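# Ease cat-topped crate down roller lane against stop

## Task

Move the crate along the roller lane until it sits at rest touching the stop. It must never strike the stop or any arm at speed. The cans standing on its lid must stay where they are, and no arm may grip a can, whether with one gripper or by squeezing it between two arms. Arm bases, in metres, with heading in degrees measured counter-clockwise from +x: arm1 x=-1.63 y=+0.62 z=+0.96 heading -79; arm2 x=+0.16 y=+0.62 z=+0.81 heading -103; arm3 x=+1.43 y=+0.62 z=+0.96 heading -89; arm4 x=+1.45 y=-0.63 z=+0.84 heading +100; arm5 x=+0.15 y=-0.70 z=+0.99 heading +85; arm6 x=-0.53 y=-0.70 z=+0.75 heading +91. At the end every arm must release and back away. The result only counts if the crate and cans stay in place with no robot holding them.

## Robot and tools

Setup. Six identical i2rt Big YAM arms (arm1 to arm6), each with six joints, a two-finger gripper and a wrist camera. Arms 1 to 3 stand on the +y side and face roughly toward -y; arms 4 to 6 stand on the -y side and face roughly toward +y. A fixed room camera, cam_high, looks down over the scene from about y=+1.6, z=1.9. Reach from a joint1 axis is roughly 1.0 m. A loose object may occasionally get a short external shove.

Frame. One shared scene frame: origin on the floor, +z up, metres. The hand point is midway between the fingertips; the hand's z axis runs along the fingers and the fingers close along its y axis. With joints 1 and 6 at 0 and the hand level and pointing forward, the wrist camera sits above the hand looking toward the fingertips.

execute_actions. Argument actions is a list holding zero or one action. The action is an object keyed by arm name ("arm1"..."arm6"); each arm holds a "joints" object with any of joint1_rad, joint2_rad, joint3_rad, joint4_rad, joint5_rad, joint6_rad, gripper_m. Every value is an absolute target, not an offset: radians for joints, metres of fingertip gap for the gripper. Ranges: joint1_rad -2.879 to 2.879 (rotation about the base, counter-clockwise from above is positive, 0 extends along the base heading); joint2_rad 0 to 3.141 (shoulder, 0 = upper arm level pointing back, increasing lifts it up then forward); joint3_rad 0 to 3.019 (elbow, 0 = folded, increasing opens); joint4_rad -1.692 to 1.57 (hand pitch, positive tips fingers up); joint5_rad -1.57 to 1.57 (hand yaw, positive toward the arm's right); joint6_rad -2.094 to 2.094 (hand roll, positive clockwise seen from behind); gripper_m 0 to 0.093. Done tolerances are ±0.045, 0.14, 0.09, 0.055, 0.03, 0.035 rad and ±0.003 m. All motions in one action start at once and may finish at different times; joints move at different speeds, so the hand can sweep wide between postures. An action lasts at most 15 s. Arms or joints left out may still be driving toward earlier targets. Any unknown key or out-of-range value rejects the whole call and nothing moves. cameras is an optional list of camera names (arm1_cam_wrist ... arm6_cam_wrist, cam_high, or "all"); null or omitted gives all, [] gives none. An empty actions list just reports state and images.

wait: seconds from 0 to 10; commands nothing, lets the simulation run and returns state and images. zoom_image: camera plus region [x0, y0, x1, y1] in pixels of that camera's latest full image, top-left origin, at most 504x504. finished_scene: pass the current scene number; irreversible, and the goal must hold afterwards.

Reading results. joint_status tells how each commanded motion ended. off_target: stopped short and may still be pushing. contact_stop or time_out: target is dropped and the joint holds where it stopped, except that after time_out a joint may keep a target close to its position (within 0.375, 0.375, 0.113, 0.225, 0.075, 0.3 rad for joints 1-6) and keep pushing; on_its_own lists such joints and anything else not commanded this call, where held at is the target, not the position. To relieve the push, command the reported position. "joint command not followed" (often with a cause line) means the anti-collision check refused an arm's targets; the gripper still acts, those joints read not_followed, and the arm may retry them on later actions until given passable targets. A loaded joint that is holding may sag. Tiny target changes may not move a joint. A stop reported in one call cancels the remaining execute_actions, wait and finished_scene calls of the same reply. The state never reports arms touching each other.

Heat. Holding loads or pushing warms motors, even during thinking. MOTOR HOT appears from 85 °C; at 100 °C the arm goes limp and drops, reported as OVER-TEMPERATURE FAULT, with unfinished keys marked limit_stop_at_motor_heat; resend those targets afterwards. Some heat carries into the next scene.

Cameras. Calibration lines give K, distortion and T_world_to_cam (scene frame to camera, metres) per camera; wrist camera poses follow the reported joints, so joint errors enlarge their error. Real poses may differ slightly; results list changed cameras.

Timing. The world keeps running while you compose a reply; the robots hold the last command meanwhile. Shorter robot motion is better.

Avoid. Arms do not stop on contact and can push very hard. A hard squeeze between two arms fails and ends the run; hard hits may too, and the self-collision check ignores fingers, gripper housings and wrist cameras and can act late. Do not knock anything out of the work area or to the floor. Do not let the crate slam into the stop or an arm, do not disturb or grasp the cans, avoid drops and slips, and finish with grippers open and arms moved away.

Each tool is called by a JSON object that holds its "name" and its "arguments".

## Session

{"name": "execute_actions", "arguments": {"actions": []}}

Scene clock: 0.00 s.
Motor temperatures (°C, as the motors report them): arm1=[24 23 22 25 22 23] | arm2=[22 22 24 21 24 24] | arm3=[24 22 22 21 25 24] | arm4=[24 24 25 24 23 21] | arm5=[21 21 22 23 24 23] | arm6=[21 26 23 21 24 23]
arm1.joint_positions: joint1_rad=+0.039 joint2_rad=+0.495 joint3_rad=+1.363 joint4_rad=-1.192 joint5_rad=-0.136 joint6_rad=-0.056 gripper_m=+0.095
arm1.joint_status: not commanded
arm1.hand: x=-1.5570 y=+0.4276 z=+1.5464 quat_wxyz=(-0.479, -0.455, -0.673, +0.333) (m; scene frame)
arm2.joint_positions: joint1_rad=-0.626 joint2_rad=+0.527 joint3_rad=+1.378 joint4_rad=-1.307 joint5_rad=+0.117 joint6_rad=-0.388 gripper_m=+0.095
arm2.joint_status: not commanded
arm2.hand: x=+0.0013 y=+0.5089 z=+1.3747 quat_wxyz=(-0.042, -0.736, -0.416, +0.533) (m; scene frame)
arm3.joint_positions: joint1_rad=-0.073 joint2_rad=+0.494 joint3_rad=+1.439 joint4_rad=-1.389 joint5_rad=+0.216 joint6_rad=-0.347 gripper_m=+0.095
arm3.joint_status: not commanded
arm3.hand: x=+1.3842 y=+0.4568 z=+1.5314 quat_wxyz=(-0.213, -0.550, -0.639, +0.493) (m; scene frame)
arm4.joint_positions: joint1_rad=-0.233 joint2_rad=+0.563 joint3_rad=+1.418 joint4_rad=-1.177 joint5_rad=+0.208 joint6_rad=-0.072 gripper_m=+0.094
arm4.joint_status: not commanded
arm4.hand: x=+1.4878 y=-0.4138 z=+1.4430 quat_wxyz=(-0.494, +0.535, -0.606, -0.320) (m; scene frame)
arm5.joint_positions: joint1_rad=-0.114 joint2_rad=+0.594 joint3_rad=+1.441 joint4_rad=-1.459 joint5_rad=+0.243 joint6_rad=+0.383 gripper_m=+0.094
arm5.joint_status: not commanded
arm5.hand: x=+0.2290 y=-0.5182 z=+1.5422 quat_wxyz=(-0.375, +0.368, -0.800, -0.290) (m; scene frame)
arm6.joint_positions: joint1_rad=-0.505 joint2_rad=+0.431 joint3_rad=+1.459 joint4_rad=-1.379 joint5_rad=-0.187 joint6_rad=+0.422 gripper_m=+0.094
arm6.joint_status: not commanded
arm6.hand: x=-0.4954 y=-0.5677 z=+1.3484 quat_wxyz=(-0.363, +0.318, -0.754, -0.446) (m; scene frame)
pictures: arm1_cam_wrist, arm2_cam_wrist, arm3_cam_wrist, arm4_cam_wrist, arm5_cam_wrist, arm6_cam_wrist, cam_high
Images, in order (width x height): arm1_cam_wrist 504x504, arm2_cam_wrist 504x504, arm3_cam_wrist 504x504, arm4_cam_wrist 504x504, arm5_cam_wrist 504x504, arm6_cam_wrist 504x504, cam_high 504x504.

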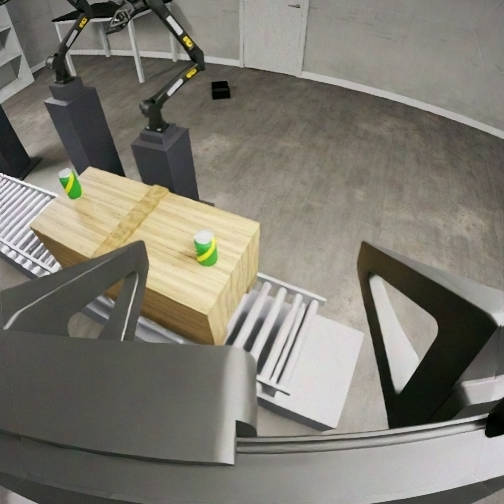

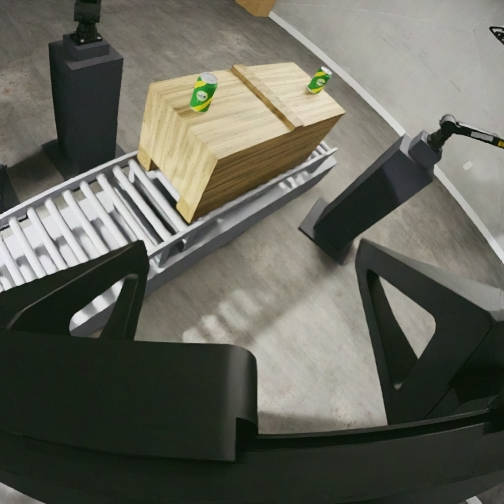

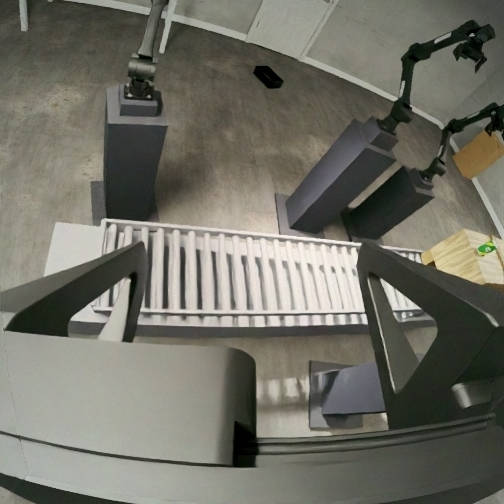

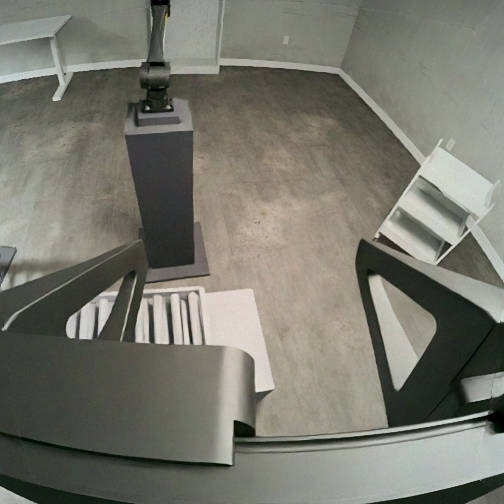

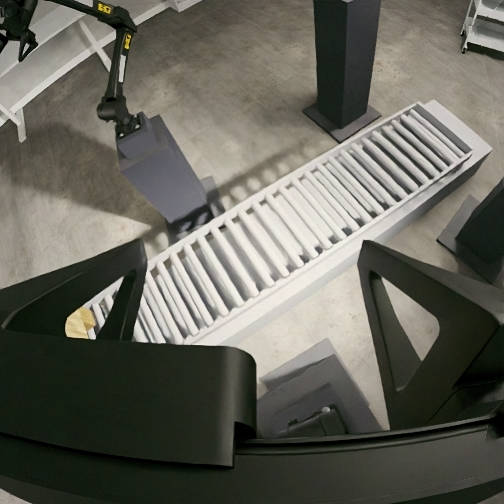

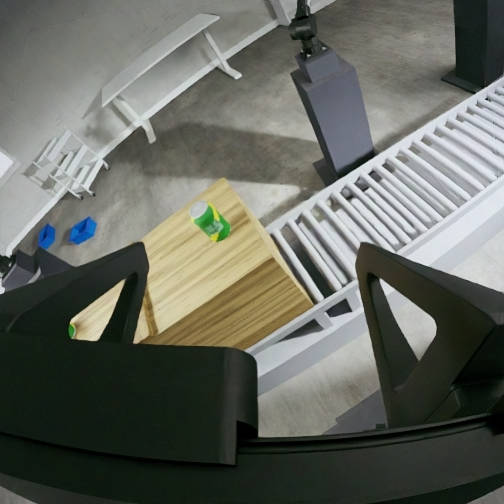

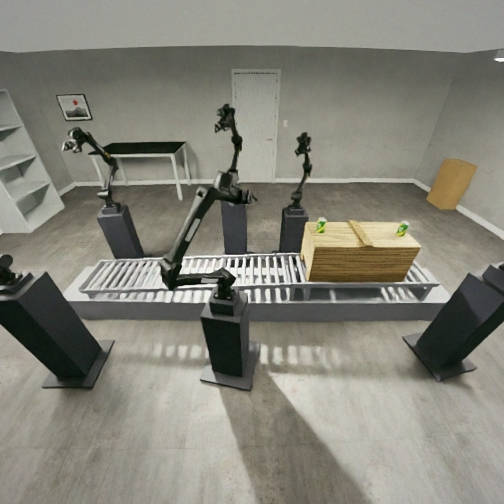

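{"name": "execute_actions", "arguments": {"actions": [{"arm1":{"joints":{"joint1_rad":0,"joint2_rad":2.4,"joint3_rad":1.8,"joint4_rad":-0.7,"joint5_rad":0,"joint6_rad":0,"gripper_m":0}},"arm2":{"joints":{"joint1_rad":-0.2,"joint2_rad":2.4,"joint3_rad":1.8,"joint4_rad":-0.5,"joint5_rad":0,"joint6_rad":0,"gripper_m":0}},"arm3":{"joints":{"joint1_rad":-0.7,"joint2_rad":2.5,"joint3_rad":2.0,"joint4_rad":-0.7,"joint5_rad":0,"joint6_rad":0,"gripper_m":0}}}], "cameras": ["cam_high"]}}

Scene clock: 6.87 s.
Motor temperatures (°C, as the motors report them): arm1=[24 24 23 25 22 23] | arm2=[22 22 25 21 24 24] | arm3=[24 22 23 21 25 24] | arm4=[24 24 26 24 23 21] | arm5=[21 21 24 23 24 23] | arm6=[21 26 24 21 24 23]
arm1.joint_positions: joint1_rad=+0.008 joint2_rad=+2.405 joint3_rad=+1.767 joint4_rad=-0.701 joint5_rad=-0.003 joint6_rad=-0.011 gripper_m=+0.001
arm1.joint_status: all done
arm1.hand: x=-1.4887 y=-0.0782 z=+0.8282 quat_wxyz=(-0.088, -0.626, -0.771, +0.072) (m; scene frame)
arm2.joint_positions: joint1_rad=-0.202 joint2_rad=+2.412 joint3_rad=+1.781 joint4_rad=-0.515 joint5_rad=+0.002 joint6_rad=-0.009 gripper_m=+0.001
arm2.joint_status: all done
arm2.hand: x=-0.1520 y=-0.0742 z=+0.7068 quat_wxyz=(-0.117, -0.819, -0.531, +0.183) (m; scene frame)
arm3.joint_positions: joint1_rad=-0.699 joint2_rad=+2.496 joint3_rad=+1.971 joint4_rad=-0.698 joint5_rad=+0.001 joint6_rad=-0.012 gripper_m=+0.001
arm3.joint_status: all done
arm3.hand: x=+0.9336 y=+0.0194 z=+0.8363 quat_wxyz=(-0.070, -0.888, -0.426, +0.157) (m; scene frame)
arm4.joint_positions: joint1_rad=-0.233 joint2_rad=+0.563 joint3_rad=+1.418 joint4_rad=-1.177 joint5_rad=+0.208 joint6_rad=-0.072 gripper_m=+0.094
arm4.joint_status: not commanded
arm4.hand: x=+1.4878 y=-0.4138 z=+1.4430 quat_wxyz=(-0.494, +0.535, -0.606, -0.320) (m; scene frame)
arm5.joint_positions: joint1_rad=-0.114 joint2_rad=+0.594 joint3_rad=+1.441 joint4_rad=-1.459 joint5_rad=+0.243 joint6_rad=+0.383 gripper_m=+0.094
arm5.joint_status: not commanded
arm5.hand: x=+0.2290 y=-0.5182 z=+1.5422 quat_wxyz=(-0.375, +0.368, -0.800, -0.290) (m; scene frame)
arm6.joint_positions: joint1_rad=-0.505 joint2_rad=+0.431 joint3_rad=+1.459 joint4_rad=-1.379 joint5_rad=-0.187 joint6_rad=+0.422 gripper_m=+0.094
arm6.joint_status: not commanded
arm6.hand: x=-0.4954 y=-0.5677 z=+1.3484 quat_wxyz=(-0.363, +0.318, -0.754, -0.446) (m; scene frame)
pictures: cam_high
Images, in order (width x height): cam_high 504x504.

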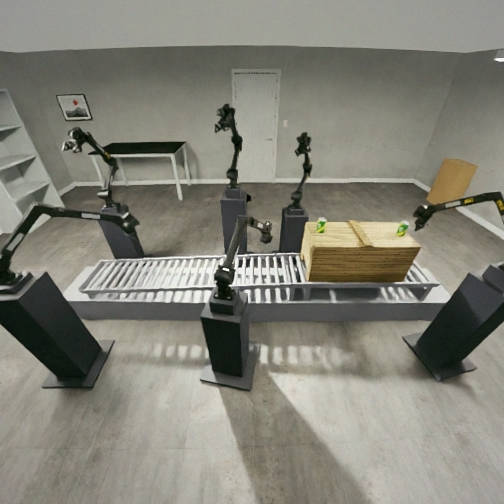

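{"name": "execute_actions", "arguments": {"actions": [{"arm1":{"joints":{"joint2_rad":2.62,"joint4_rad":-0.5}},"arm2":{"joints":{"joint1_rad":-0.55,"joint2_rad":2.5}},"arm3":{"joints":{"joint2_rad":2.85,"joint3_rad":2.2,"joint4_rad":-0.5}}}], "cameras": []}}

{"name": "execute_actions", "arguments": {"actions": [{"arm1":{"joints":{"joint1_rad":0.2}}}], "cameras": ["cam_high","arm1_cam_wrist","arm2_cam_wrist"]}}

Scene clock: 10.97 s.
Motor temperatures (°C, as the motors report them): arm1=[24 24 23 25 22 23] | arm2=[22 23 26 21 24 24] | arm3=[24 23 24 21 25 24] | arm4=[24 24 26 24 23 21] | arm5=[21 21 24 23 24 23] | arm6=[21 26 24 21 24 23]
arm1.joint_positions: joint1_rad=+0.008 joint2_rad=+2.641 joint3_rad=+1.777 joint4_rad=-0.517 joint5_rad=-0.003 joint6_rad=-0.011 gripper_m=+0.001
arm1.joint_status: all done
arm1.hand: x=-1.4951 y=-0.0481 z=+0.6813 quat_wxyz=(-0.071, -0.628, -0.773, +0.059) (m; scene frame)
arm2.joint_positions: joint1_rad=-0.553 joint2_rad=+2.503 joint3_rad=+1.781 joint4_rad=-0.515 joint5_rad=+0.000 joint6_rad=-0.006 gripper_m=+0.001
arm2.joint_status: all done
arm2.hand: x=-0.3523 y=+0.0931 z=+0.6394 quat_wxyz=(-0.069, -0.908, -0.382, +0.158) (m; scene frame)
arm3.joint_positions: joint1_rad=-0.699 joint2_rad=+2.851 joint3_rad=+2.177 joint4_rad=-0.507 joint5_rad=+0.001 joint6_rad=-0.012 gripper_m=+0.001
arm3.joint_status: all done
arm3.hand: x=+0.9227 y=+0.0076 z=+0.6625 quat_wxyz=(-0.078, -0.885, -0.424, +0.176) (m; scene frame)
arm4.joint_positions: joint1_rad=-0.233 joint2_rad=+0.563 joint3_rad=+1.418 joint4_rad=-1.177 joint5_rad=+0.208 joint6_rad=-0.072 gripper_m=+0.094
arm4.joint_status: not commanded
arm4.hand: x=+1.4878 y=-0.4138 z=+1.4430 quat_wxyz=(-0.494, +0.535, -0.606, -0.320) (m; scene frame)
arm5.joint_positions: joint1_rad=-0.114 joint2_rad=+0.594 joint3_rad=+1.441 joint4_rad=-1.459 joint5_rad=+0.243 joint6_rad=+0.383 gripper_m=+0.094
arm5.joint_status: not commanded
arm5.hand: x=+0.2290 y=-0.5182 z=+1.5422 quat_wxyz=(-0.375, +0.368, -0.800, -0.290) (m; scene frame)
arm6.joint_positions: joint1_rad=-0.505 joint2_rad=+0.431 joint3_rad=+1.459 joint4_rad=-1.379 joint5_rad=-0.187 joint6_rad=+0.422 gripper_m=+0.094
arm6.joint_status: not commanded
arm6.hand: x=-0.4954 y=-0.5677 z=+1.3484 quat_wxyz=(-0.363, +0.318, -0.754, -0.446) (m; scene frame)
pictures: none
No camera images: the call's "cameras" was empty. Leave "cameras" out to get every camera's image.

Scene clock: 12.33 s.
Motor temperatures (°C, as the motors report them): arm1=[24 25 24 25 22 23] | arm2=[22 23 26 21 24 24] | arm3=[24 23 24 21 25 24] | arm4=[24 24 26 24 23 21] | arm5=[21 21 24 23 24 23] | arm6=[21 26 24 21 24 23]
arm1.joint_positions: joint1_rad=+0.188 joint2_rad=+2.635 joint3_rad=+1.775 joint4_rad=-0.517 joint5_rad=+0.004 joint6_rad=+0.004 gripper_m=+0.001
arm1.joint_status: all done
arm1.hand: x=-1.3781 y=-0.0151 z=+0.6845 quat_wxyz=(-0.076, -0.562, -0.822, +0.055) (m; scene frame)
arm2.joint_positions: joint1_rad=-0.553 joint2_rad=+2.503 joint3_rad=+1.781 joint4_rad=-0.515 joint5_rad=+0.000 joint6_rad=-0.006 gripper_m=+0.001
arm2.joint_status: not commanded
arm2.hand: x=-0.3523 y=+0.0931 z=+0.6394 quat_wxyz=(-0.069, -0.908, -0.382, +0.158) (m; scene frame)
arm3.joint_positions: joint1_rad=-0.699 joint2_rad=+2.851 joint3_rad=+2.177 joint4_rad=-0.507 joint5_rad=+0.001 joint6_rad=-0.012 gripper_m=+0.001
arm3.joint_status: not commanded
arm3.hand: x=+0.9227 y=+0.0076 z=+0.6625 quat_wxyz=(-0.078, -0.885, -0.424, +0.176) (m; scene frame)
arm4.joint_positions: joint1_rad=-0.233 joint2_rad=+0.563 joint3_rad=+1.418 joint4_rad=-1.177 joint5_rad=+0.208 joint6_rad=-0.072 gripper_m=+0.094
arm4.joint_status: not commanded
arm4.hand: x=+1.4878 y=-0.4138 z=+1.4430 quat_wxyz=(-0.494, +0.535, -0.606, -0.320) (m; scene frame)
arm5.joint_positions: joint1_rad=-0.114 joint2_rad=+0.594 joint3_rad=+1.441 joint4_rad=-1.459 joint5_rad=+0.243 joint6_rad=+0.383 gripper_m=+0.094
arm5.joint_status: not commanded
arm5.hand: x=+0.2290 y=-0.5182 z=+1.5422 quat_wxyz=(-0.375, +0.368, -0.800, -0.290) (m; scene frame)
arm6.joint_positions: joint1_rad=-0.505 joint2_rad=+0.431 joint3_rad=+1.459 joint4_rad=-1.379 joint5_rad=-0.187 joint6_rad=+0.422 gripper_m=+0.094
arm6.joint_status: not commanded
arm6.hand: x=-0.4954 y=-0.5677 z=+1.3484 quat_wxyz=(-0.363, +0.318, -0.754, -0.446) (m; scene frame)
pictures: arm1_cam_wrist, arm2_cam_wrist, cam_high
camera_calibration (this result's frames):
arm1_cam_wrist: T_world_to_cam=[[-0.935133, -0.354288, 0.00236321, -1.29418], [-0.320546, 0.848876, 0.42031, -0.7147], [-0.150917, 0.392288, -0.907378, 0.541615], [0, 0, 0, 1]] pos_world=[-1.35759, -0.0642901, 0.794903]
arm2_cam_wrist: T_world_to_cam=[[-0.716846, 0.697187, -0.00788844, -0.312568], [0.66828, 0.690262, 0.27738, -0.00416127], [0.198831, 0.193567, -0.960728, 0.794145], [0, 0, 0, 1]] pos_world=[-0.379183, 0.0670706, 0.761646]
Images, in order (width x height): arm1_cam_wrist 504x504, arm2_cam_wrist 504x504, cam_high 504x504.

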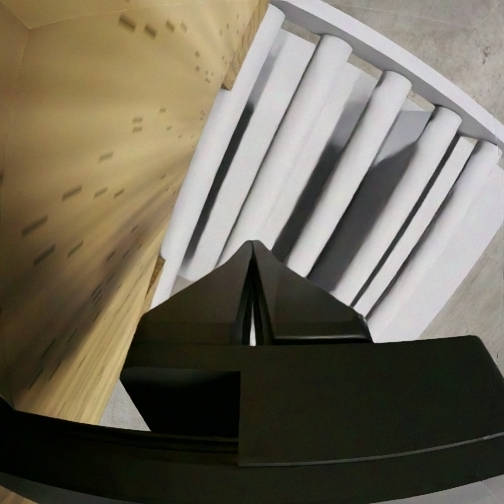

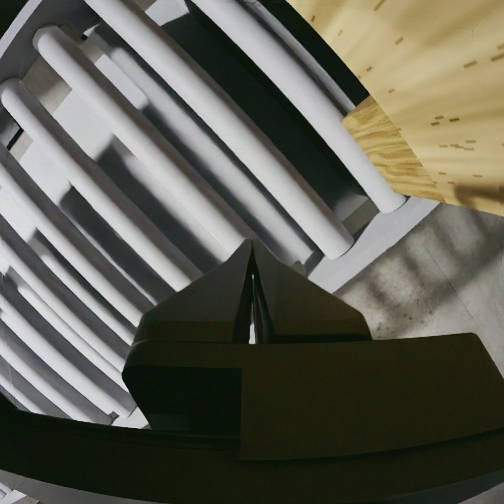

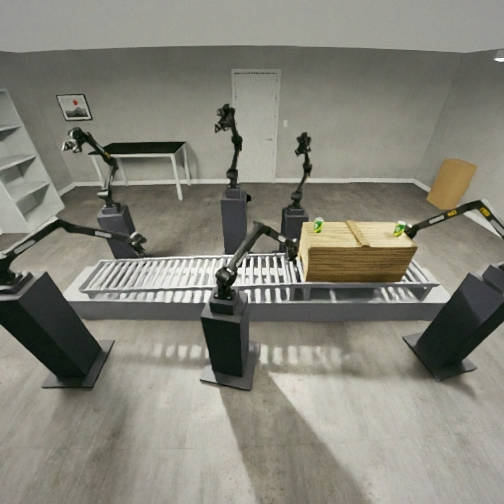

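Moved slightly.

{"name": "execute_actions", "arguments": {"actions": [{"arm1":{"joints":{"joint1_rad":0.3}}}], "cameras": ["cam_high"]}}

{"name": "execute_actions", "arguments": {"actions": [{"arm1":{"joints":{"joint1_rad":0.4}},"arm2":{"joints":{"joint1_rad":-0.45}}}], "cameras": ["cam_high"]}}

Scene clock: 18.33 s.
Motor temperatures (°C, as the motors report them): arm1=[24 25 24 25 22 23] | arm2=[22 24 27 21 24 24] | arm3=[24 24 24 21 25 24] | arm4=[24 24 27 24 23 21] | arm5=[21 21 25 23 24 23] | arm6=[21 26 25 21 24 23]
arm1.joint_positions: joint1_rad=+0.291 joint2_rad=+2.635 joint3_rad=+1.775 joint4_rad=-0.517 joint5_rad=+0.004 joint6_rad=+0.012 gripper_m=+0.001
arm1.joint_status: all done
arm1.hand: x=-1.3141 y=+0.0139 z=+0.6843 quat_wxyz=(-0.079, -0.522, -0.847, +0.051) (m; scene frame)
arm2.joint_positions: joint1_rad=-0.543 joint2_rad=+2.503 joint3_rad=+1.781 joint4_rad=-0.515 joint5_rad=+0.000 joint6_rad=-0.009 gripper_m=+0.001
arm2.joint_status: not commanded
arm2.hand: x=-0.3473 y=+0.0882 z=+0.6394 quat_wxyz=(-0.070, -0.905, -0.388, +0.158) (m; scene frame)
arm3.joint_positions: joint1_rad=-0.699 joint2_rad=+2.851 joint3_rad=+2.177 joint4_rad=-0.507 joint5_rad=+0.001 joint6_rad=-0.012 gripper_m=+0.001
arm3.joint_status: not commanded
arm3.hand: x=+0.9227 y=+0.0076 z=+0.6625 quat_wxyz=(-0.078, -0.885, -0.424, +0.176) (m; scene frame)
arm4.joint_positions: joint1_rad=-0.233 joint2_rad=+0.563 joint3_rad=+1.418 joint4_rad=-1.177 joint5_rad=+0.208 joint6_rad=-0.072 gripper_m=+0.094
arm4.joint_status: not commanded
arm4.hand: x=+1.4878 y=-0.4138 z=+1.4430 quat_wxyz=(-0.494, +0.535, -0.606, -0.320) (m; scene frame)
arm5.joint_positions: joint1_rad=-0.114 joint2_rad=+0.594 joint3_rad=+1.441 joint4_rad=-1.459 joint5_rad=+0.243 joint6_rad=+0.383 gripper_m=+0.094
arm5.joint_status: not commanded
arm5.hand: x=+0.2290 y=-0.5182 z=+1.5422 quat_wxyz=(-0.375, +0.368, -0.800, -0.290) (m; scene frame)
arm6.joint_positions: joint1_rad=-0.505 joint2_rad=+0.431 joint3_rad=+1.459 joint4_rad=-1.379 joint5_rad=-0.187 joint6_rad=+0.422 gripper_m=+0.094
arm6.joint_status: not commanded
arm6.hand: x=-0.4954 y=-0.5677 z=+1.3484 quat_wxyz=(-0.363, +0.318, -0.754, -0.446) (m; scene frame)
pictures: cam_high
Images, in order (width x height): cam_high 504x504.

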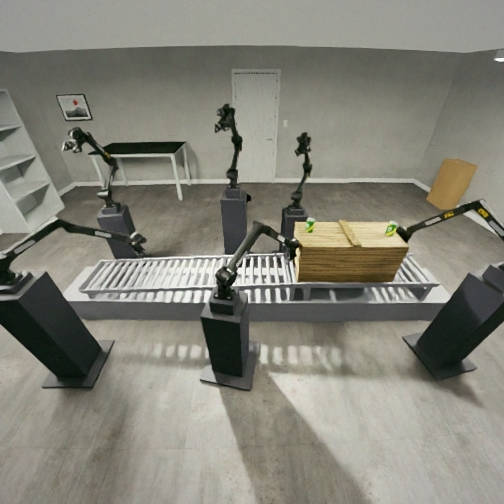

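Scene clock: 20.13 s.
Motor temperatures (°C, as the motors report them): arm1=[24 26 24 25 22 23] | arm2=[22 24 27 21 24 24] | arm3=[24 24 24 21 25 24] | arm4=[24 24 27 24 23 21] | arm5=[21 21 25 23 24 23] | arm6=[21 26 25 21 24 23]
arm1.joint_positions: joint1_rad=+0.390 joint2_rad=+2.635 joint3_rad=+1.775 joint4_rad=-0.517 joint5_rad=+0.004 joint6_rad=+0.016 gripper_m=+0.001
arm1.joint_status: all done
arm1.hand: x=-1.2558 y=+0.0477 z=+0.6842 quat_wxyz=(-0.082, -0.482, -0.871, +0.046) (m; scene frame)
arm2.joint_positions: joint1_rad=-0.441 joint2_rad=+2.503 joint3_rad=+1.781 joint4_rad=-0.515 joint5_rad=+0.000 joint6_rad=-0.011 gripper_m=+0.001
arm2.joint_status: all done
arm2.hand: x=-0.2905 y=+0.0387 z=+0.6399 quat_wxyz=(-0.077, -0.884, -0.435, +0.154) (m; scene frame)
arm3.joint_positions: joint1_rad=-0.699 joint2_rad=+2.851 joint3_rad=+2.177 joint4_rad=-0.507 joint5_rad=+0.001 joint6_rad=-0.012 gripper_m=+0.001
arm3.joint_status: not commanded
arm3.hand: x=+0.9227 y=+0.0076 z=+0.6625 quat_wxyz=(-0.078, -0.885, -0.424, +0.176) (m; scene frame)
arm4.joint_positions: joint1_rad=-0.233 joint2_rad=+0.563 joint3_rad=+1.418 joint4_rad=-1.177 joint5_rad=+0.208 joint6_rad=-0.072 gripper_m=+0.094
arm4.joint_status: not commanded
arm4.hand: x=+1.4878 y=-0.4138 z=+1.4430 quat_wxyz=(-0.494, +0.535, -0.606, -0.320) (m; scene frame)
arm5.joint_positions: joint1_rad=-0.114 joint2_rad=+0.594 joint3_rad=+1.441 joint4_rad=-1.459 joint5_rad=+0.243 joint6_rad=+0.383 gripper_m=+0.094
arm5.joint_status: not commanded
arm5.hand: x=+0.2290 y=-0.5182 z=+1.5422 quat_wxyz=(-0.375, +0.368, -0.800, -0.290) (m; scene frame)
arm6.joint_positions: joint1_rad=-0.505 joint2_rad=+0.431 joint3_rad=+1.459 joint4_rad=-1.379 joint5_rad=-0.187 joint6_rad=+0.422 gripper_m=+0.094
arm6.joint_status: not commanded
arm6.hand: x=-0.4954 y=-0.5677 z=+1.3484 quat_wxyz=(-0.363, +0.318, -0.754, -0.446) (m; scene frame)
pictures: cam_high
Images, in order (width x height): cam_high 504x504.

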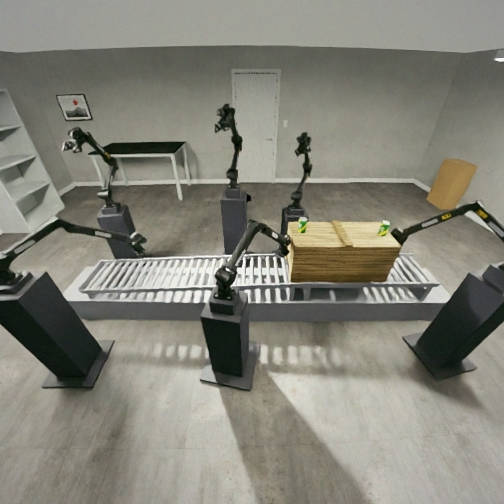

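Test whether it follows by itself.

{"name": "execute_actions", "arguments": {"actions": [{"arm2":{"joints":{"joint1_rad":-0.34}}}], "cameras": ["cam_high"]}}

{"name": "execute_actions", "arguments": {"actions": [{"arm2":{"joints":{"joint1_rad":-0.24}},"arm1":{"joints":{"joint1_rad":0.5}}}], "cameras": ["cam_high"]}}

Scene clock: 22.87 s.
Motor temperatures (°C, as the motors report them): arm1=[24 26 24 25 22 23] | arm2=[22 25 27 21 24 24] | arm3=[24 25 25 21 25 24] | arm4=[24 24 27 24 23 21] | arm5=[21 21 25 23 24 23] | arm6=[21 26 25 21 24 23]
arm1.joint_positions: joint1_rad=+0.390 joint2_rad=+2.635 joint3_rad=+1.775 joint4_rad=-0.517 joint5_rad=+0.004 joint6_rad=+0.016 gripper_m=+0.001
arm1.joint_status: not commanded
arm1.hand: x=-1.2558 y=+0.0477 z=+0.6842 quat_wxyz=(-0.082, -0.482, -0.871, +0.046) (m; scene frame)
arm2.joint_positions: joint1_rad=-0.342 joint2_rad=+2.503 joint3_rad=+1.781 joint4_rad=-0.515 joint5_rad=+0.000 joint6_rad=-0.009 gripper_m=+0.001
arm2.joint_status: all done
arm2.hand: x=-0.2316 y=-0.0031 z=+0.6403 quat_wxyz=(-0.085, -0.862, -0.477, +0.151) (m; scene frame)
arm3.joint_positions: joint1_rad=-0.699 joint2_rad=+2.851 joint3_rad=+2.177 joint4_rad=-0.507 joint5_rad=+0.001 joint6_rad=-0.012 gripper_m=+0.001
arm3.joint_status: not commanded
arm3.hand: x=+0.9227 y=+0.0076 z=+0.6625 quat_wxyz=(-0.078, -0.885, -0.424, +0.176) (m; scene frame)
arm4.joint_positions: joint1_rad=-0.233 joint2_rad=+0.563 joint3_rad=+1.418 joint4_rad=-1.177 joint5_rad=+0.208 joint6_rad=-0.072 gripper_m=+0.094
arm4.joint_status: not commanded
arm4.hand: x=+1.4878 y=-0.4138 z=+1.4430 quat_wxyz=(-0.494, +0.535, -0.606, -0.320) (m; scene frame)
arm5.joint_positions: joint1_rad=-0.114 joint2_rad=+0.594 joint3_rad=+1.441 joint4_rad=-1.459 joint5_rad=+0.243 joint6_rad=+0.383 gripper_m=+0.094
arm5.joint_status: not commanded
arm5.hand: x=+0.2290 y=-0.5182 z=+1.5422 quat_wxyz=(-0.375, +0.368, -0.800, -0.290) (m; scene frame)
arm6.joint_positions: joint1_rad=-0.505 joint2_rad=+0.431 joint3_rad=+1.459 joint4_rad=-1.379 joint5_rad=-0.187 joint6_rad=+0.422 gripper_m=+0.094
arm6.joint_status: not commanded
arm6.hand: x=-0.4954 y=-0.5677 z=+1.3484 quat_wxyz=(-0.363, +0.318, -0.754, -0.446) (m; scene frame)
pictures: cam_high
Images, in order (width x height): cam_high 504x504.

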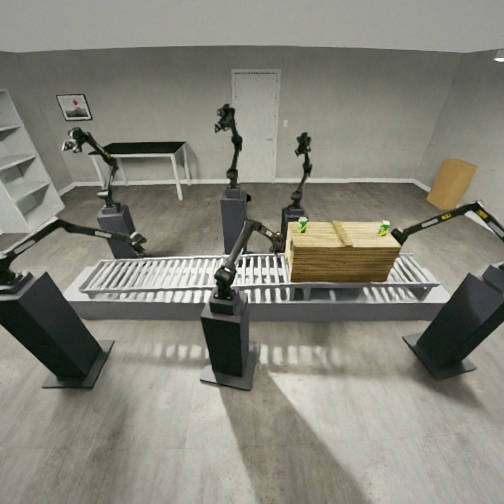

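Scene clock: 24.63 s.
Motor temperatures (°C, as the motors report them): arm1=[24 26 24 25 22 23] | arm2=[22 25 27 21 24 24] | arm3=[24 25 25 21 25 24] | arm4=[24 24 27 24 23 21] | arm5=[21 21 25 23 24 23] | arm6=[21 26 25 21 24 23]
arm1.joint_positions: joint1_rad=+0.496 joint2_rad=+2.635 joint3_rad=+1.775 joint4_rad=-0.517 joint5_rad=+0.003 joint6_rad=+0.012 gripper_m=+0.001
arm1.joint_status: all done
arm1.hand: x=-1.1973 y=+0.0903 z=+0.6842 quat_wxyz=(-0.084, -0.433, -0.897, +0.042) (m; scene frame)
arm2.joint_positions: joint1_rad=-0.243 joint2_rad=+2.503 joint3_rad=+1.781 joint4_rad=-0.515 joint5_rad=+0.000 joint6_rad=-0.008 gripper_m=+0.001
arm2.joint_status: all done
arm2.hand: x=-0.1682 y=-0.0393 z=+0.6406 quat_wxyz=(-0.092, -0.837, -0.519, +0.147) (m; scene frame)
arm3.joint_positions: joint1_rad=-0.699 joint2_rad=+2.851 joint3_rad=+2.177 joint4_rad=-0.507 joint5_rad=+0.001 joint6_rad=-0.012 gripper_m=+0.001
arm3.joint_status: not commanded
arm3.hand: x=+0.9227 y=+0.0076 z=+0.6625 quat_wxyz=(-0.078, -0.885, -0.424, +0.176) (m; scene frame)
arm4.joint_positions: joint1_rad=-0.233 joint2_rad=+0.563 joint3_rad=+1.418 joint4_rad=-1.177 joint5_rad=+0.208 joint6_rad=-0.072 gripper_m=+0.094
arm4.joint_status: not commanded
arm4.hand: x=+1.4878 y=-0.4138 z=+1.4430 quat_wxyz=(-0.494, +0.535, -0.606, -0.320) (m; scene frame)
arm5.joint_positions: joint1_rad=-0.114 joint2_rad=+0.594 joint3_rad=+1.441 joint4_rad=-1.459 joint5_rad=+0.243 joint6_rad=+0.383 gripper_m=+0.094
arm5.joint_status: not commanded
arm5.hand: x=+0.2290 y=-0.5182 z=+1.5422 quat_wxyz=(-0.375, +0.368, -0.800, -0.290) (m; scene frame)
arm6.joint_positions: joint1_rad=-0.505 joint2_rad=+0.431 joint3_rad=+1.459 joint4_rad=-1.379 joint5_rad=-0.187 joint6_rad=+0.422 gripper_m=+0.094
arm6.joint_status: not commanded
arm6.hand: x=-0.4954 y=-0.5677 z=+1.3484 quat_wxyz=(-0.363, +0.318, -0.754, -0.446) (m; scene frame)
pictures: cam_high
Images, in order (width x height): cam_high 504x504.

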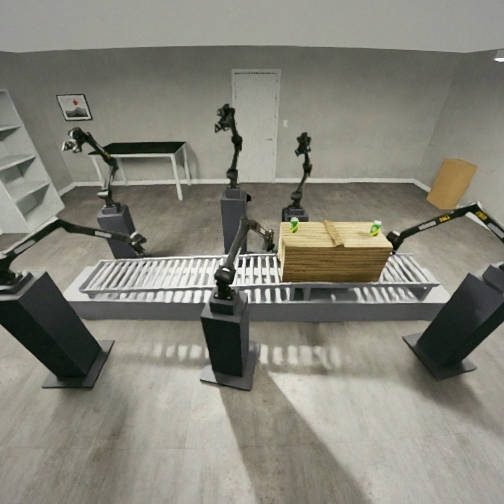

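{"name": "execute_actions", "arguments": {"actions": [{"arm2":{"joints":{"joint1_rad":-0.16}},"arm1":{"joints":{"joint2_rad":2.83,"joint3_rad":2.2}}}], "cameras": ["cam_high"]}}

{"name": "execute_actions", "arguments": {"actions": [{"arm2":{"joints":{"joint1_rad":-0.07}},"arm1":{"joints":{"joint1_rad":0.62}}}], "cameras": ["cam_high"]}}

{"name": "execute_actions", "arguments": {"actions": [{"arm2":{"joints":{"joint1_rad":0.02}},"arm1":{"joints":{"joint1_rad":0.74}}}], "cameras": ["cam_high"]}}

Scene clock: 28.10 s.
Motor temperatures (°C, as the motors report them): arm1=[24 26 25 25 22 23] | arm2=[22 25 27 21 24 24] | arm3=[24 25 25 21 25 24] | arm4=[24 24 27 24 23 21] | arm5=[21 21 25 23 24 23] | arm6=[21 26 25 21 24 23]
arm1.joint_positions: joint1_rad=+0.493 joint2_rad=+2.850 joint3_rad=+2.160 joint4_rad=-0.517 joint5_rad=+0.003 joint6_rad=+0.012 gripper_m=+0.001
arm1.joint_status: all done
arm1.hand: x=-1.1337 y=+0.0088 z=+0.6604 quat_wxyz=(-0.160, -0.429, -0.886, +0.077) (m; scene frame)
arm2.joint_positions: joint1_rad=-0.159 joint2_rad=+2.503 joint3_rad=+1.781 joint4_rad=-0.515 joint5_rad=+0.000 joint6_rad=-0.008 gripper_m=+0.001
arm2.joint_status: all done
arm2.hand: x=-0.1126 y=-0.0646 z=+0.6408 quat_wxyz=(-0.097, -0.815, -0.553, +0.143) (m; scene frame)
arm3.joint_positions: joint1_rad=-0.699 joint2_rad=+2.851 joint3_rad=+2.177 joint4_rad=-0.507 joint5_rad=+0.001 joint6_rad=-0.012 gripper_m=+0.001
arm3.joint_status: not commanded
arm3.hand: x=+0.9227 y=+0.0076 z=+0.6625 quat_wxyz=(-0.078, -0.885, -0.424, +0.176) (m; scene frame)
arm4.joint_positions: joint1_rad=-0.233 joint2_rad=+0.563 joint3_rad=+1.418 joint4_rad=-1.177 joint5_rad=+0.208 joint6_rad=-0.072 gripper_m=+0.094
arm4.joint_status: not commanded
arm4.hand: x=+1.4878 y=-0.4138 z=+1.4430 quat_wxyz=(-0.494, +0.535, -0.606, -0.320) (m; scene frame)
arm5.joint_positions: joint1_rad=-0.114 joint2_rad=+0.594 joint3_rad=+1.441 joint4_rad=-1.459 joint5_rad=+0.243 joint6_rad=+0.383 gripper_m=+0.094
arm5.joint_status: not commanded
arm5.hand: x=+0.2290 y=-0.5182 z=+1.5422 quat_wxyz=(-0.375, +0.368, -0.800, -0.290) (m; scene frame)
arm6.joint_positions: joint1_rad=-0.505 joint2_rad=+0.431 joint3_rad=+1.459 joint4_rad=-1.379 joint5_rad=-0.187 joint6_rad=+0.422 gripper_m=+0.094
arm6.joint_status: not commanded
arm6.hand: x=-0.4954 y=-0.5677 z=+1.3484 quat_wxyz=(-0.363, +0.318, -0.754, -0.446) (m; scene frame)
pictures: cam_high
Images, in order (width x height): cam_high 504x504.

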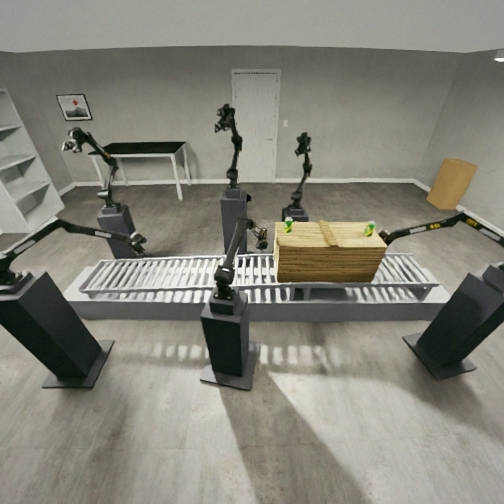

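Scene clock: 29.80 s.
Motor temperatures (°C, as the motors report them): arm1=[24 26 25 25 22 23] | arm2=[22 25 27 21 24 24] | arm3=[24 25 25 21 25 24] | arm4=[24 24 27 24 23 21] | arm5=[21 21 25 23 24 23] | arm6=[21 26 26 21 24 23]
arm1.joint_positions: joint1_rad=+0.620 joint2_rad=+2.850 joint3_rad=+2.160 joint4_rad=-0.517 joint5_rad=+0.003 joint6_rad=+0.012 gripper_m=+0.001
arm1.joint_status: all done
arm1.hand: x=-1.0604 y=+0.0761 z=+0.6604 quat_wxyz=(-0.165, -0.372, -0.911, +0.067) (m; scene frame)
arm2.joint_positions: joint1_rad=-0.070 joint2_rad=+2.503 joint3_rad=+1.781 joint4_rad=-0.515 joint5_rad=+0.000 joint6_rad=-0.008 gripper_m=+0.001
arm2.joint_status: all done
arm2.hand: x=-0.0512 y=-0.0864 z=+0.6409 quat_wxyz=(-0.103, -0.789, -0.589, +0.139) (m; scene frame)
arm3.joint_positions: joint1_rad=-0.699 joint2_rad=+2.851 joint3_rad=+2.177 joint4_rad=-0.507 joint5_rad=+0.001 joint6_rad=-0.012 gripper_m=+0.001
arm3.joint_status: not commanded
arm3.hand: x=+0.9227 y=+0.0076 z=+0.6625 quat_wxyz=(-0.078, -0.885, -0.424, +0.176) (m; scene frame)
arm4.joint_positions: joint1_rad=-0.233 joint2_rad=+0.563 joint3_rad=+1.418 joint4_rad=-1.177 joint5_rad=+0.208 joint6_rad=-0.072 gripper_m=+0.094
arm4.joint_status: not commanded
arm4.hand: x=+1.4878 y=-0.4138 z=+1.4430 quat_wxyz=(-0.494, +0.535, -0.606, -0.320) (m; scene frame)
arm5.joint_positions: joint1_rad=-0.114 joint2_rad=+0.594 joint3_rad=+1.441 joint4_rad=-1.459 joint5_rad=+0.243 joint6_rad=+0.383 gripper_m=+0.094
arm5.joint_status: not commanded
arm5.hand: x=+0.2290 y=-0.5182 z=+1.5422 quat_wxyz=(-0.375, +0.368, -0.800, -0.290) (m; scene frame)
arm6.joint_positions: joint1_rad=-0.505 joint2_rad=+0.431 joint3_rad=+1.459 joint4_rad=-1.379 joint5_rad=-0.187 joint6_rad=+0.422 gripper_m=+0.094
arm6.joint_status: not commanded
arm6.hand: x=-0.4954 y=-0.5677 z=+1.3484 quat_wxyz=(-0.363, +0.318, -0.754, -0.446) (m; scene frame)
pictures: cam_high
Images, in order (width x height): cam_high 504x504.

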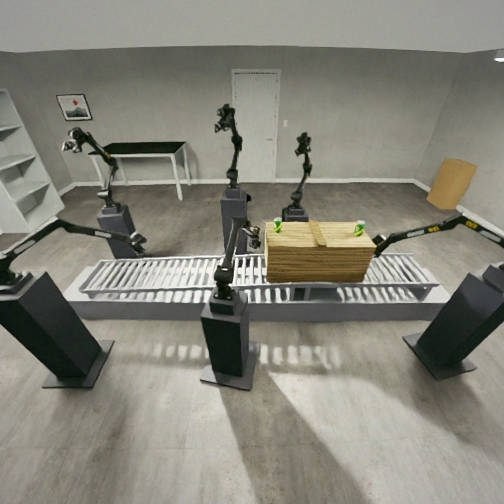

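Scene clock: 31.30 s.
Motor temperatures (°C, as the motors report them): arm1=[24 27 25 25 22 23] | arm2=[22 25 27 21 24 24] | arm3=[24 25 25 21 25 24] | arm4=[24 24 27 24 23 21] | arm5=[21 21 25 23 24 23] | arm6=[21 26 26 21 24 23]
arm1.joint_positions: joint1_rad=+0.736 joint2_rad=+2.850 joint3_rad=+2.160 joint4_rad=-0.517 joint5_rad=+0.003 joint6_rad=+0.012 gripper_m=+0.001
arm1.joint_status: all done
arm1.hand: x=-1.0012 y=+0.1452 z=+0.6607 quat_wxyz=(-0.169, -0.319, -0.931, +0.057) (m; scene frame)
arm2.joint_positions: joint1_rad=+0.020 joint2_rad=+2.503 joint3_rad=+1.781 joint4_rad=-0.515 joint5_rad=+0.000 joint6_rad=-0.008 gripper_m=+0.001
arm2.joint_status: all done
arm2.hand: x=+0.0128 y=-0.1028 z=+0.6409 quat_wxyz=(-0.109, -0.762, -0.624, +0.135) (m; scene frame)
arm3.joint_positions: joint1_rad=-0.699 joint2_rad=+2.851 joint3_rad=+2.177 joint4_rad=-0.507 joint5_rad=+0.001 joint6_rad=-0.012 gripper_m=+0.001
arm3.joint_status: not commanded
arm3.hand: x=+0.9227 y=+0.0076 z=+0.6625 quat_wxyz=(-0.078, -0.885, -0.424, +0.176) (m; scene frame)
arm4.joint_positions: joint1_rad=-0.233 joint2_rad=+0.563 joint3_rad=+1.418 joint4_rad=-1.177 joint5_rad=+0.208 joint6_rad=-0.072 gripper_m=+0.094
arm4.joint_status: not commanded
arm4.hand: x=+1.4878 y=-0.4138 z=+1.4430 quat_wxyz=(-0.494, +0.535, -0.606, -0.320) (m; scene frame)
arm5.joint_positions: joint1_rad=-0.114 joint2_rad=+0.594 joint3_rad=+1.441 joint4_rad=-1.459 joint5_rad=+0.243 joint6_rad=+0.383 gripper_m=+0.094
arm5.joint_status: not commanded
arm5.hand: x=+0.2290 y=-0.5182 z=+1.5422 quat_wxyz=(-0.375, +0.368, -0.800, -0.290) (m; scene frame)
arm6.joint_positions: joint1_rad=-0.505 joint2_rad=+0.431 joint3_rad=+1.459 joint4_rad=-1.379 joint5_rad=-0.187 joint6_rad=+0.422 gripper_m=+0.094
arm6.joint_status: not commanded
arm6.hand: x=-0.4954 y=-0.5677 z=+1.3484 quat_wxyz=(-0.363, +0.318, -0.754, -0.446) (m; scene frame)
pictures: cam_high
Images, in order (width x height): cam_high 504x504.

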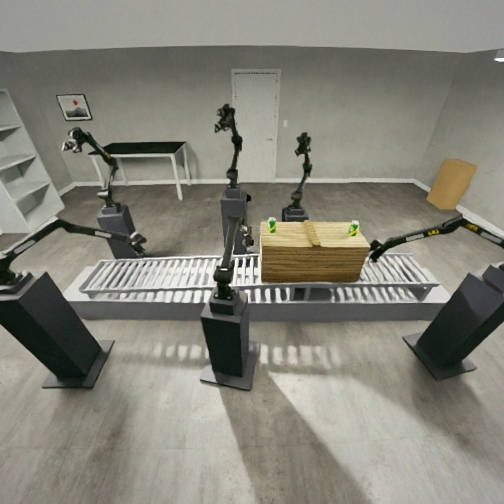

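{"name": "execute_actions", "arguments": {"actions": [{"arm2":{"joints":{"joint1_rad":0.11}},"arm1":{"joints":{"joint1_rad":0.7,"joint2_rad":3.1,"joint3_rad":2.7,"joint4_rad":-0.3}}}], "cameras": ["cam_high"]}}

{"name": "execute_actions", "arguments": {"actions": [{"arm2":{"joints":{"joint1_rad":0.2}},"arm1":{"joints":{"joint1_rad":0.82}}}], "cameras": ["cam_high"]}}

Scene clock: 34.30 s.
Motor temperatures (°C, as the motors report them): arm1=[24 27 26 25 22 23] | arm2=[22 25 28 21 24 24] | arm3=[24 26 25 21 25 24] | arm4=[24 24 27 24 23 21] | arm5=[21 21 25 23 24 23] | arm6=[21 26 26 21 24 23]
arm1.joint_positions: joint1_rad=+0.690 joint2_rad=+3.121 joint3_rad=+2.653 joint4_rad=-0.321 joint5_rad=+0.003 joint6_rad=+0.011 gripper_m=+0.001
arm1.joint_status: all done
arm1.hand: x=-0.9231 y=+0.0341 z=+0.6825 quat_wxyz=(-0.356, -0.320, -0.869, +0.128) (m; scene frame)
arm2.joint_positions: joint1_rad=+0.109 joint2_rad=+2.503 joint3_rad=+1.781 joint4_rad=-0.515 joint5_rad=+0.000 joint6_rad=-0.008 gripper_m=+0.001
arm2.joint_status: all done
arm2.hand: x=+0.0777 y=-0.1134 z=+0.6409 quat_wxyz=(-0.114, -0.733, -0.658, +0.130) (m; scene frame)
arm3.joint_positions: joint1_rad=-0.699 joint2_rad=+2.851 joint3_rad=+2.177 joint4_rad=-0.507 joint5_rad=+0.001 joint6_rad=-0.012 gripper_m=+0.001
arm3.joint_status: not commanded
arm3.hand: x=+0.9227 y=+0.0076 z=+0.6625 quat_wxyz=(-0.078, -0.885, -0.424, +0.176) (m; scene frame)
arm4.joint_positions: joint1_rad=-0.233 joint2_rad=+0.563 joint3_rad=+1.418 joint4_rad=-1.177 joint5_rad=+0.208 joint6_rad=-0.072 gripper_m=+0.094
arm4.joint_status: not commanded
arm4.hand: x=+1.4878 y=-0.4138 z=+1.4430 quat_wxyz=(-0.494, +0.535, -0.606, -0.320) (m; scene frame)
arm5.joint_positions: joint1_rad=-0.114 joint2_rad=+0.594 joint3_rad=+1.441 joint4_rad=-1.459 joint5_rad=+0.243 joint6_rad=+0.383 gripper_m=+0.094
arm5.joint_status: not commanded
arm5.hand: x=+0.2290 y=-0.5182 z=+1.5422 quat_wxyz=(-0.375, +0.368, -0.800, -0.290) (m; scene frame)
arm6.joint_positions: joint1_rad=-0.505 joint2_rad=+0.431 joint3_rad=+1.459 joint4_rad=-1.379 joint5_rad=-0.187 joint6_rad=+0.422 gripper_m=+0.094
arm6.joint_status: not commanded
arm6.hand: x=-0.4954 y=-0.5677 z=+1.3484 quat_wxyz=(-0.363, +0.318, -0.754, -0.446) (m; scene frame)
pictures: cam_high
Images, in order (width x height): cam_high 504x504.

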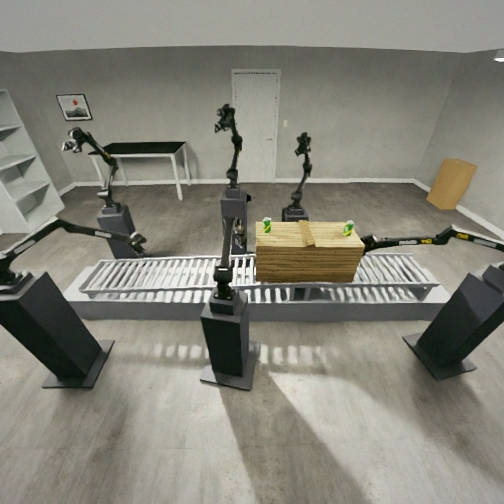

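Scene clock: 35.70 s.
Motor temperatures (°C, as the motors report them): arm1=[24 27 26 25 22 23] | arm2=[22 25 28 21 24 24] | arm3=[24 26 25 21 25 24] | arm4=[24 24 27 24 23 21] | arm5=[21 21 25 23 24 23] | arm6=[21 26 26 21 24 23]
arm1.joint_positions: joint1_rad=+0.825 joint2_rad=+3.121 joint3_rad=+2.653 joint4_rad=-0.320 joint5_rad=+0.003 joint6_rad=+0.012 gripper_m=+0.001
arm1.joint_status: all done
arm1.hand: x=-0.8508 y=+0.1336 z=+0.6827 quat_wxyz=(-0.365, -0.261, -0.888, +0.103) (m; scene frame)
arm2.joint_positions: joint1_rad=+0.199 joint2_rad=+2.503 joint3_rad=+1.781 joint4_rad=-0.515 joint5_rad=+0.000 joint6_rad=-0.007 gripper_m=+0.001
arm2.joint_status: all done
arm2.hand: x=+0.1436 y=-0.1181 z=+0.6407 quat_wxyz=(-0.120, -0.703, -0.690, +0.125) (m; scene frame)
arm3.joint_positions: joint1_rad=-0.699 joint2_rad=+2.851 joint3_rad=+2.177 joint4_rad=-0.507 joint5_rad=+0.001 joint6_rad=-0.012 gripper_m=+0.001
arm3.joint_status: not commanded
arm3.hand: x=+0.9227 y=+0.0076 z=+0.6625 quat_wxyz=(-0.078, -0.885, -0.424, +0.176) (m; scene frame)
arm4.joint_positions: joint1_rad=-0.233 joint2_rad=+0.563 joint3_rad=+1.418 joint4_rad=-1.177 joint5_rad=+0.208 joint6_rad=-0.072 gripper_m=+0.094
arm4.joint_status: not commanded
arm4.hand: x=+1.4878 y=-0.4138 z=+1.4430 quat_wxyz=(-0.494, +0.535, -0.606, -0.320) (m; scene frame)
arm5.joint_positions: joint1_rad=-0.114 joint2_rad=+0.594 joint3_rad=+1.441 joint4_rad=-1.459 joint5_rad=+0.243 joint6_rad=+0.383 gripper_m=+0.094
arm5.joint_status: not commanded
arm5.hand: x=+0.2290 y=-0.5182 z=+1.5422 quat_wxyz=(-0.375, +0.368, -0.800, -0.290) (m; scene frame)
arm6.joint_positions: joint1_rad=-0.505 joint2_rad=+0.431 joint3_rad=+1.459 joint4_rad=-1.379 joint5_rad=-0.187 joint6_rad=+0.422 gripper_m=+0.094
arm6.joint_status: not commanded
arm6.hand: x=-0.4954 y=-0.5677 z=+1.3484 quat_wxyz=(-0.363, +0.318, -0.754, -0.446) (m; scene frame)
pictures: cam_high
Images, in order (width x height): cam_high 504x504.

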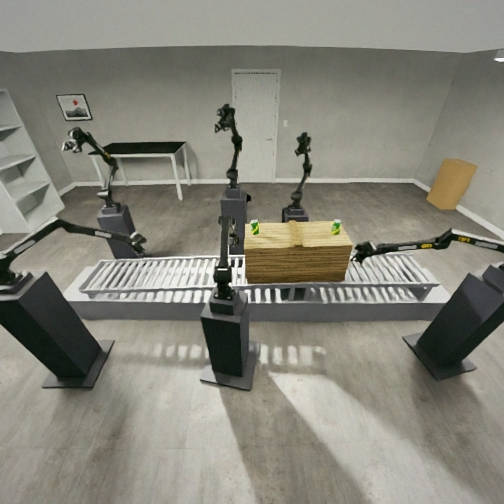

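{"name": "execute_actions", "arguments": {"actions": [{"arm6":{"joints":{"joint1_rad":0.7,"joint5_rad":0,"joint6_rad":0,"gripper_m":0}},"arm1":{"joints":{"joint1_rad":0.3,"joint2_rad":1.2,"joint3_rad":1.4}},"arm2":{"joints":{"joint1_rad":0.29}}}], "cameras": ["cam_high"]}}

{"name": "execute_actions", "arguments": {"actions": [{"arm6":{"joints":{"joint2_rad":2.3,"joint3_rad":1.85,"joint4_rad":-0.9}}}], "cameras": ["cam_high"]}}

Scene clock: 40.03 s.
Motor temperatures (°C, as the motors report them): arm1=[24 27 26 25 22 23] | arm2=[22 26 28 21 25 24] | arm3=[24 26 25 21 25 24] | arm4=[24 24 27 24 23 21] | arm5=[21 21 25 23 24 23] | arm6=[21 26 26 21 24 23]
arm1.joint_positions: joint1_rad=+0.299 joint2_rad=+1.190 joint3_rad=+1.395 joint4_rad=-0.312 joint5_rad=-0.002 joint6_rad=+0.009 gripper_m=+0.001
arm1.joint_status: all done
arm1.hand: x=-1.3609 y=+0.1196 z=+1.5194 quat_wxyz=(-0.572, -0.386, -0.638, +0.341) (m; scene frame)
arm2.joint_positions: joint1_rad=+0.385 joint2_rad=+2.509 joint3_rad=+1.783 joint4_rad=-0.492 joint5_rad=-0.027 joint6_rad=+0.017 gripper_m=+0.001
arm2.joint_status: joint1_rad time_out (moved +0.186 of +0.091)
arm2.on_its_own: joint1_rad reads +0.385 and still pushes toward +0.290 since a time_out
arm2.hand: x=+0.2849 y=-0.1124 z=+0.6384 quat_wxyz=(-0.146, -0.642, -0.745, +0.108) (m; scene frame)
arm3.joint_positions: joint1_rad=-0.699 joint2_rad=+2.851 joint3_rad=+2.177 joint4_rad=-0.507 joint5_rad=+0.001 joint6_rad=-0.012 gripper_m=+0.001
arm3.joint_status: not commanded
arm3.hand: x=+0.9227 y=+0.0076 z=+0.6625 quat_wxyz=(-0.078, -0.885, -0.424, +0.176) (m; scene frame)
arm4.joint_positions: joint1_rad=-0.233 joint2_rad=+0.563 joint3_rad=+1.418 joint4_rad=-1.177 joint5_rad=+0.208 joint6_rad=-0.072 gripper_m=+0.094
arm4.joint_status: not commanded
arm4.hand: x=+1.4878 y=-0.4138 z=+1.4430 quat_wxyz=(-0.494, +0.535, -0.606, -0.320) (m; scene frame)
arm5.joint_positions: joint1_rad=-0.114 joint2_rad=+0.594 joint3_rad=+1.441 joint4_rad=-1.459 joint5_rad=+0.243 joint6_rad=+0.383 gripper_m=+0.094
arm5.joint_status: not commanded
arm5.hand: x=+0.2290 y=-0.5182 z=+1.5422 quat_wxyz=(-0.375, +0.368, -0.800, -0.290) (m; scene frame)
arm6.joint_positions: joint1_rad=+0.692 joint2_rad=+0.431 joint3_rad=+1.459 joint4_rad=-1.379 joint5_rad=-0.003 joint6_rad=+0.013 gripper_m=+0.000
arm6.joint_status: all done
arm6.hand: x=-0.6164 y=-0.5973 z=+1.3471 quat_wxyz=(-0.234, +0.744, -0.345, -0.522) (m; scene frame)
pictures: cam_high
Images, in order (width x height): cam_high 504x504.

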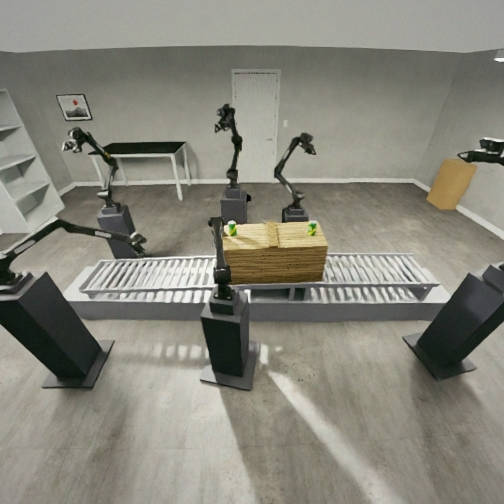

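not run: a stop came earlier in this reply.


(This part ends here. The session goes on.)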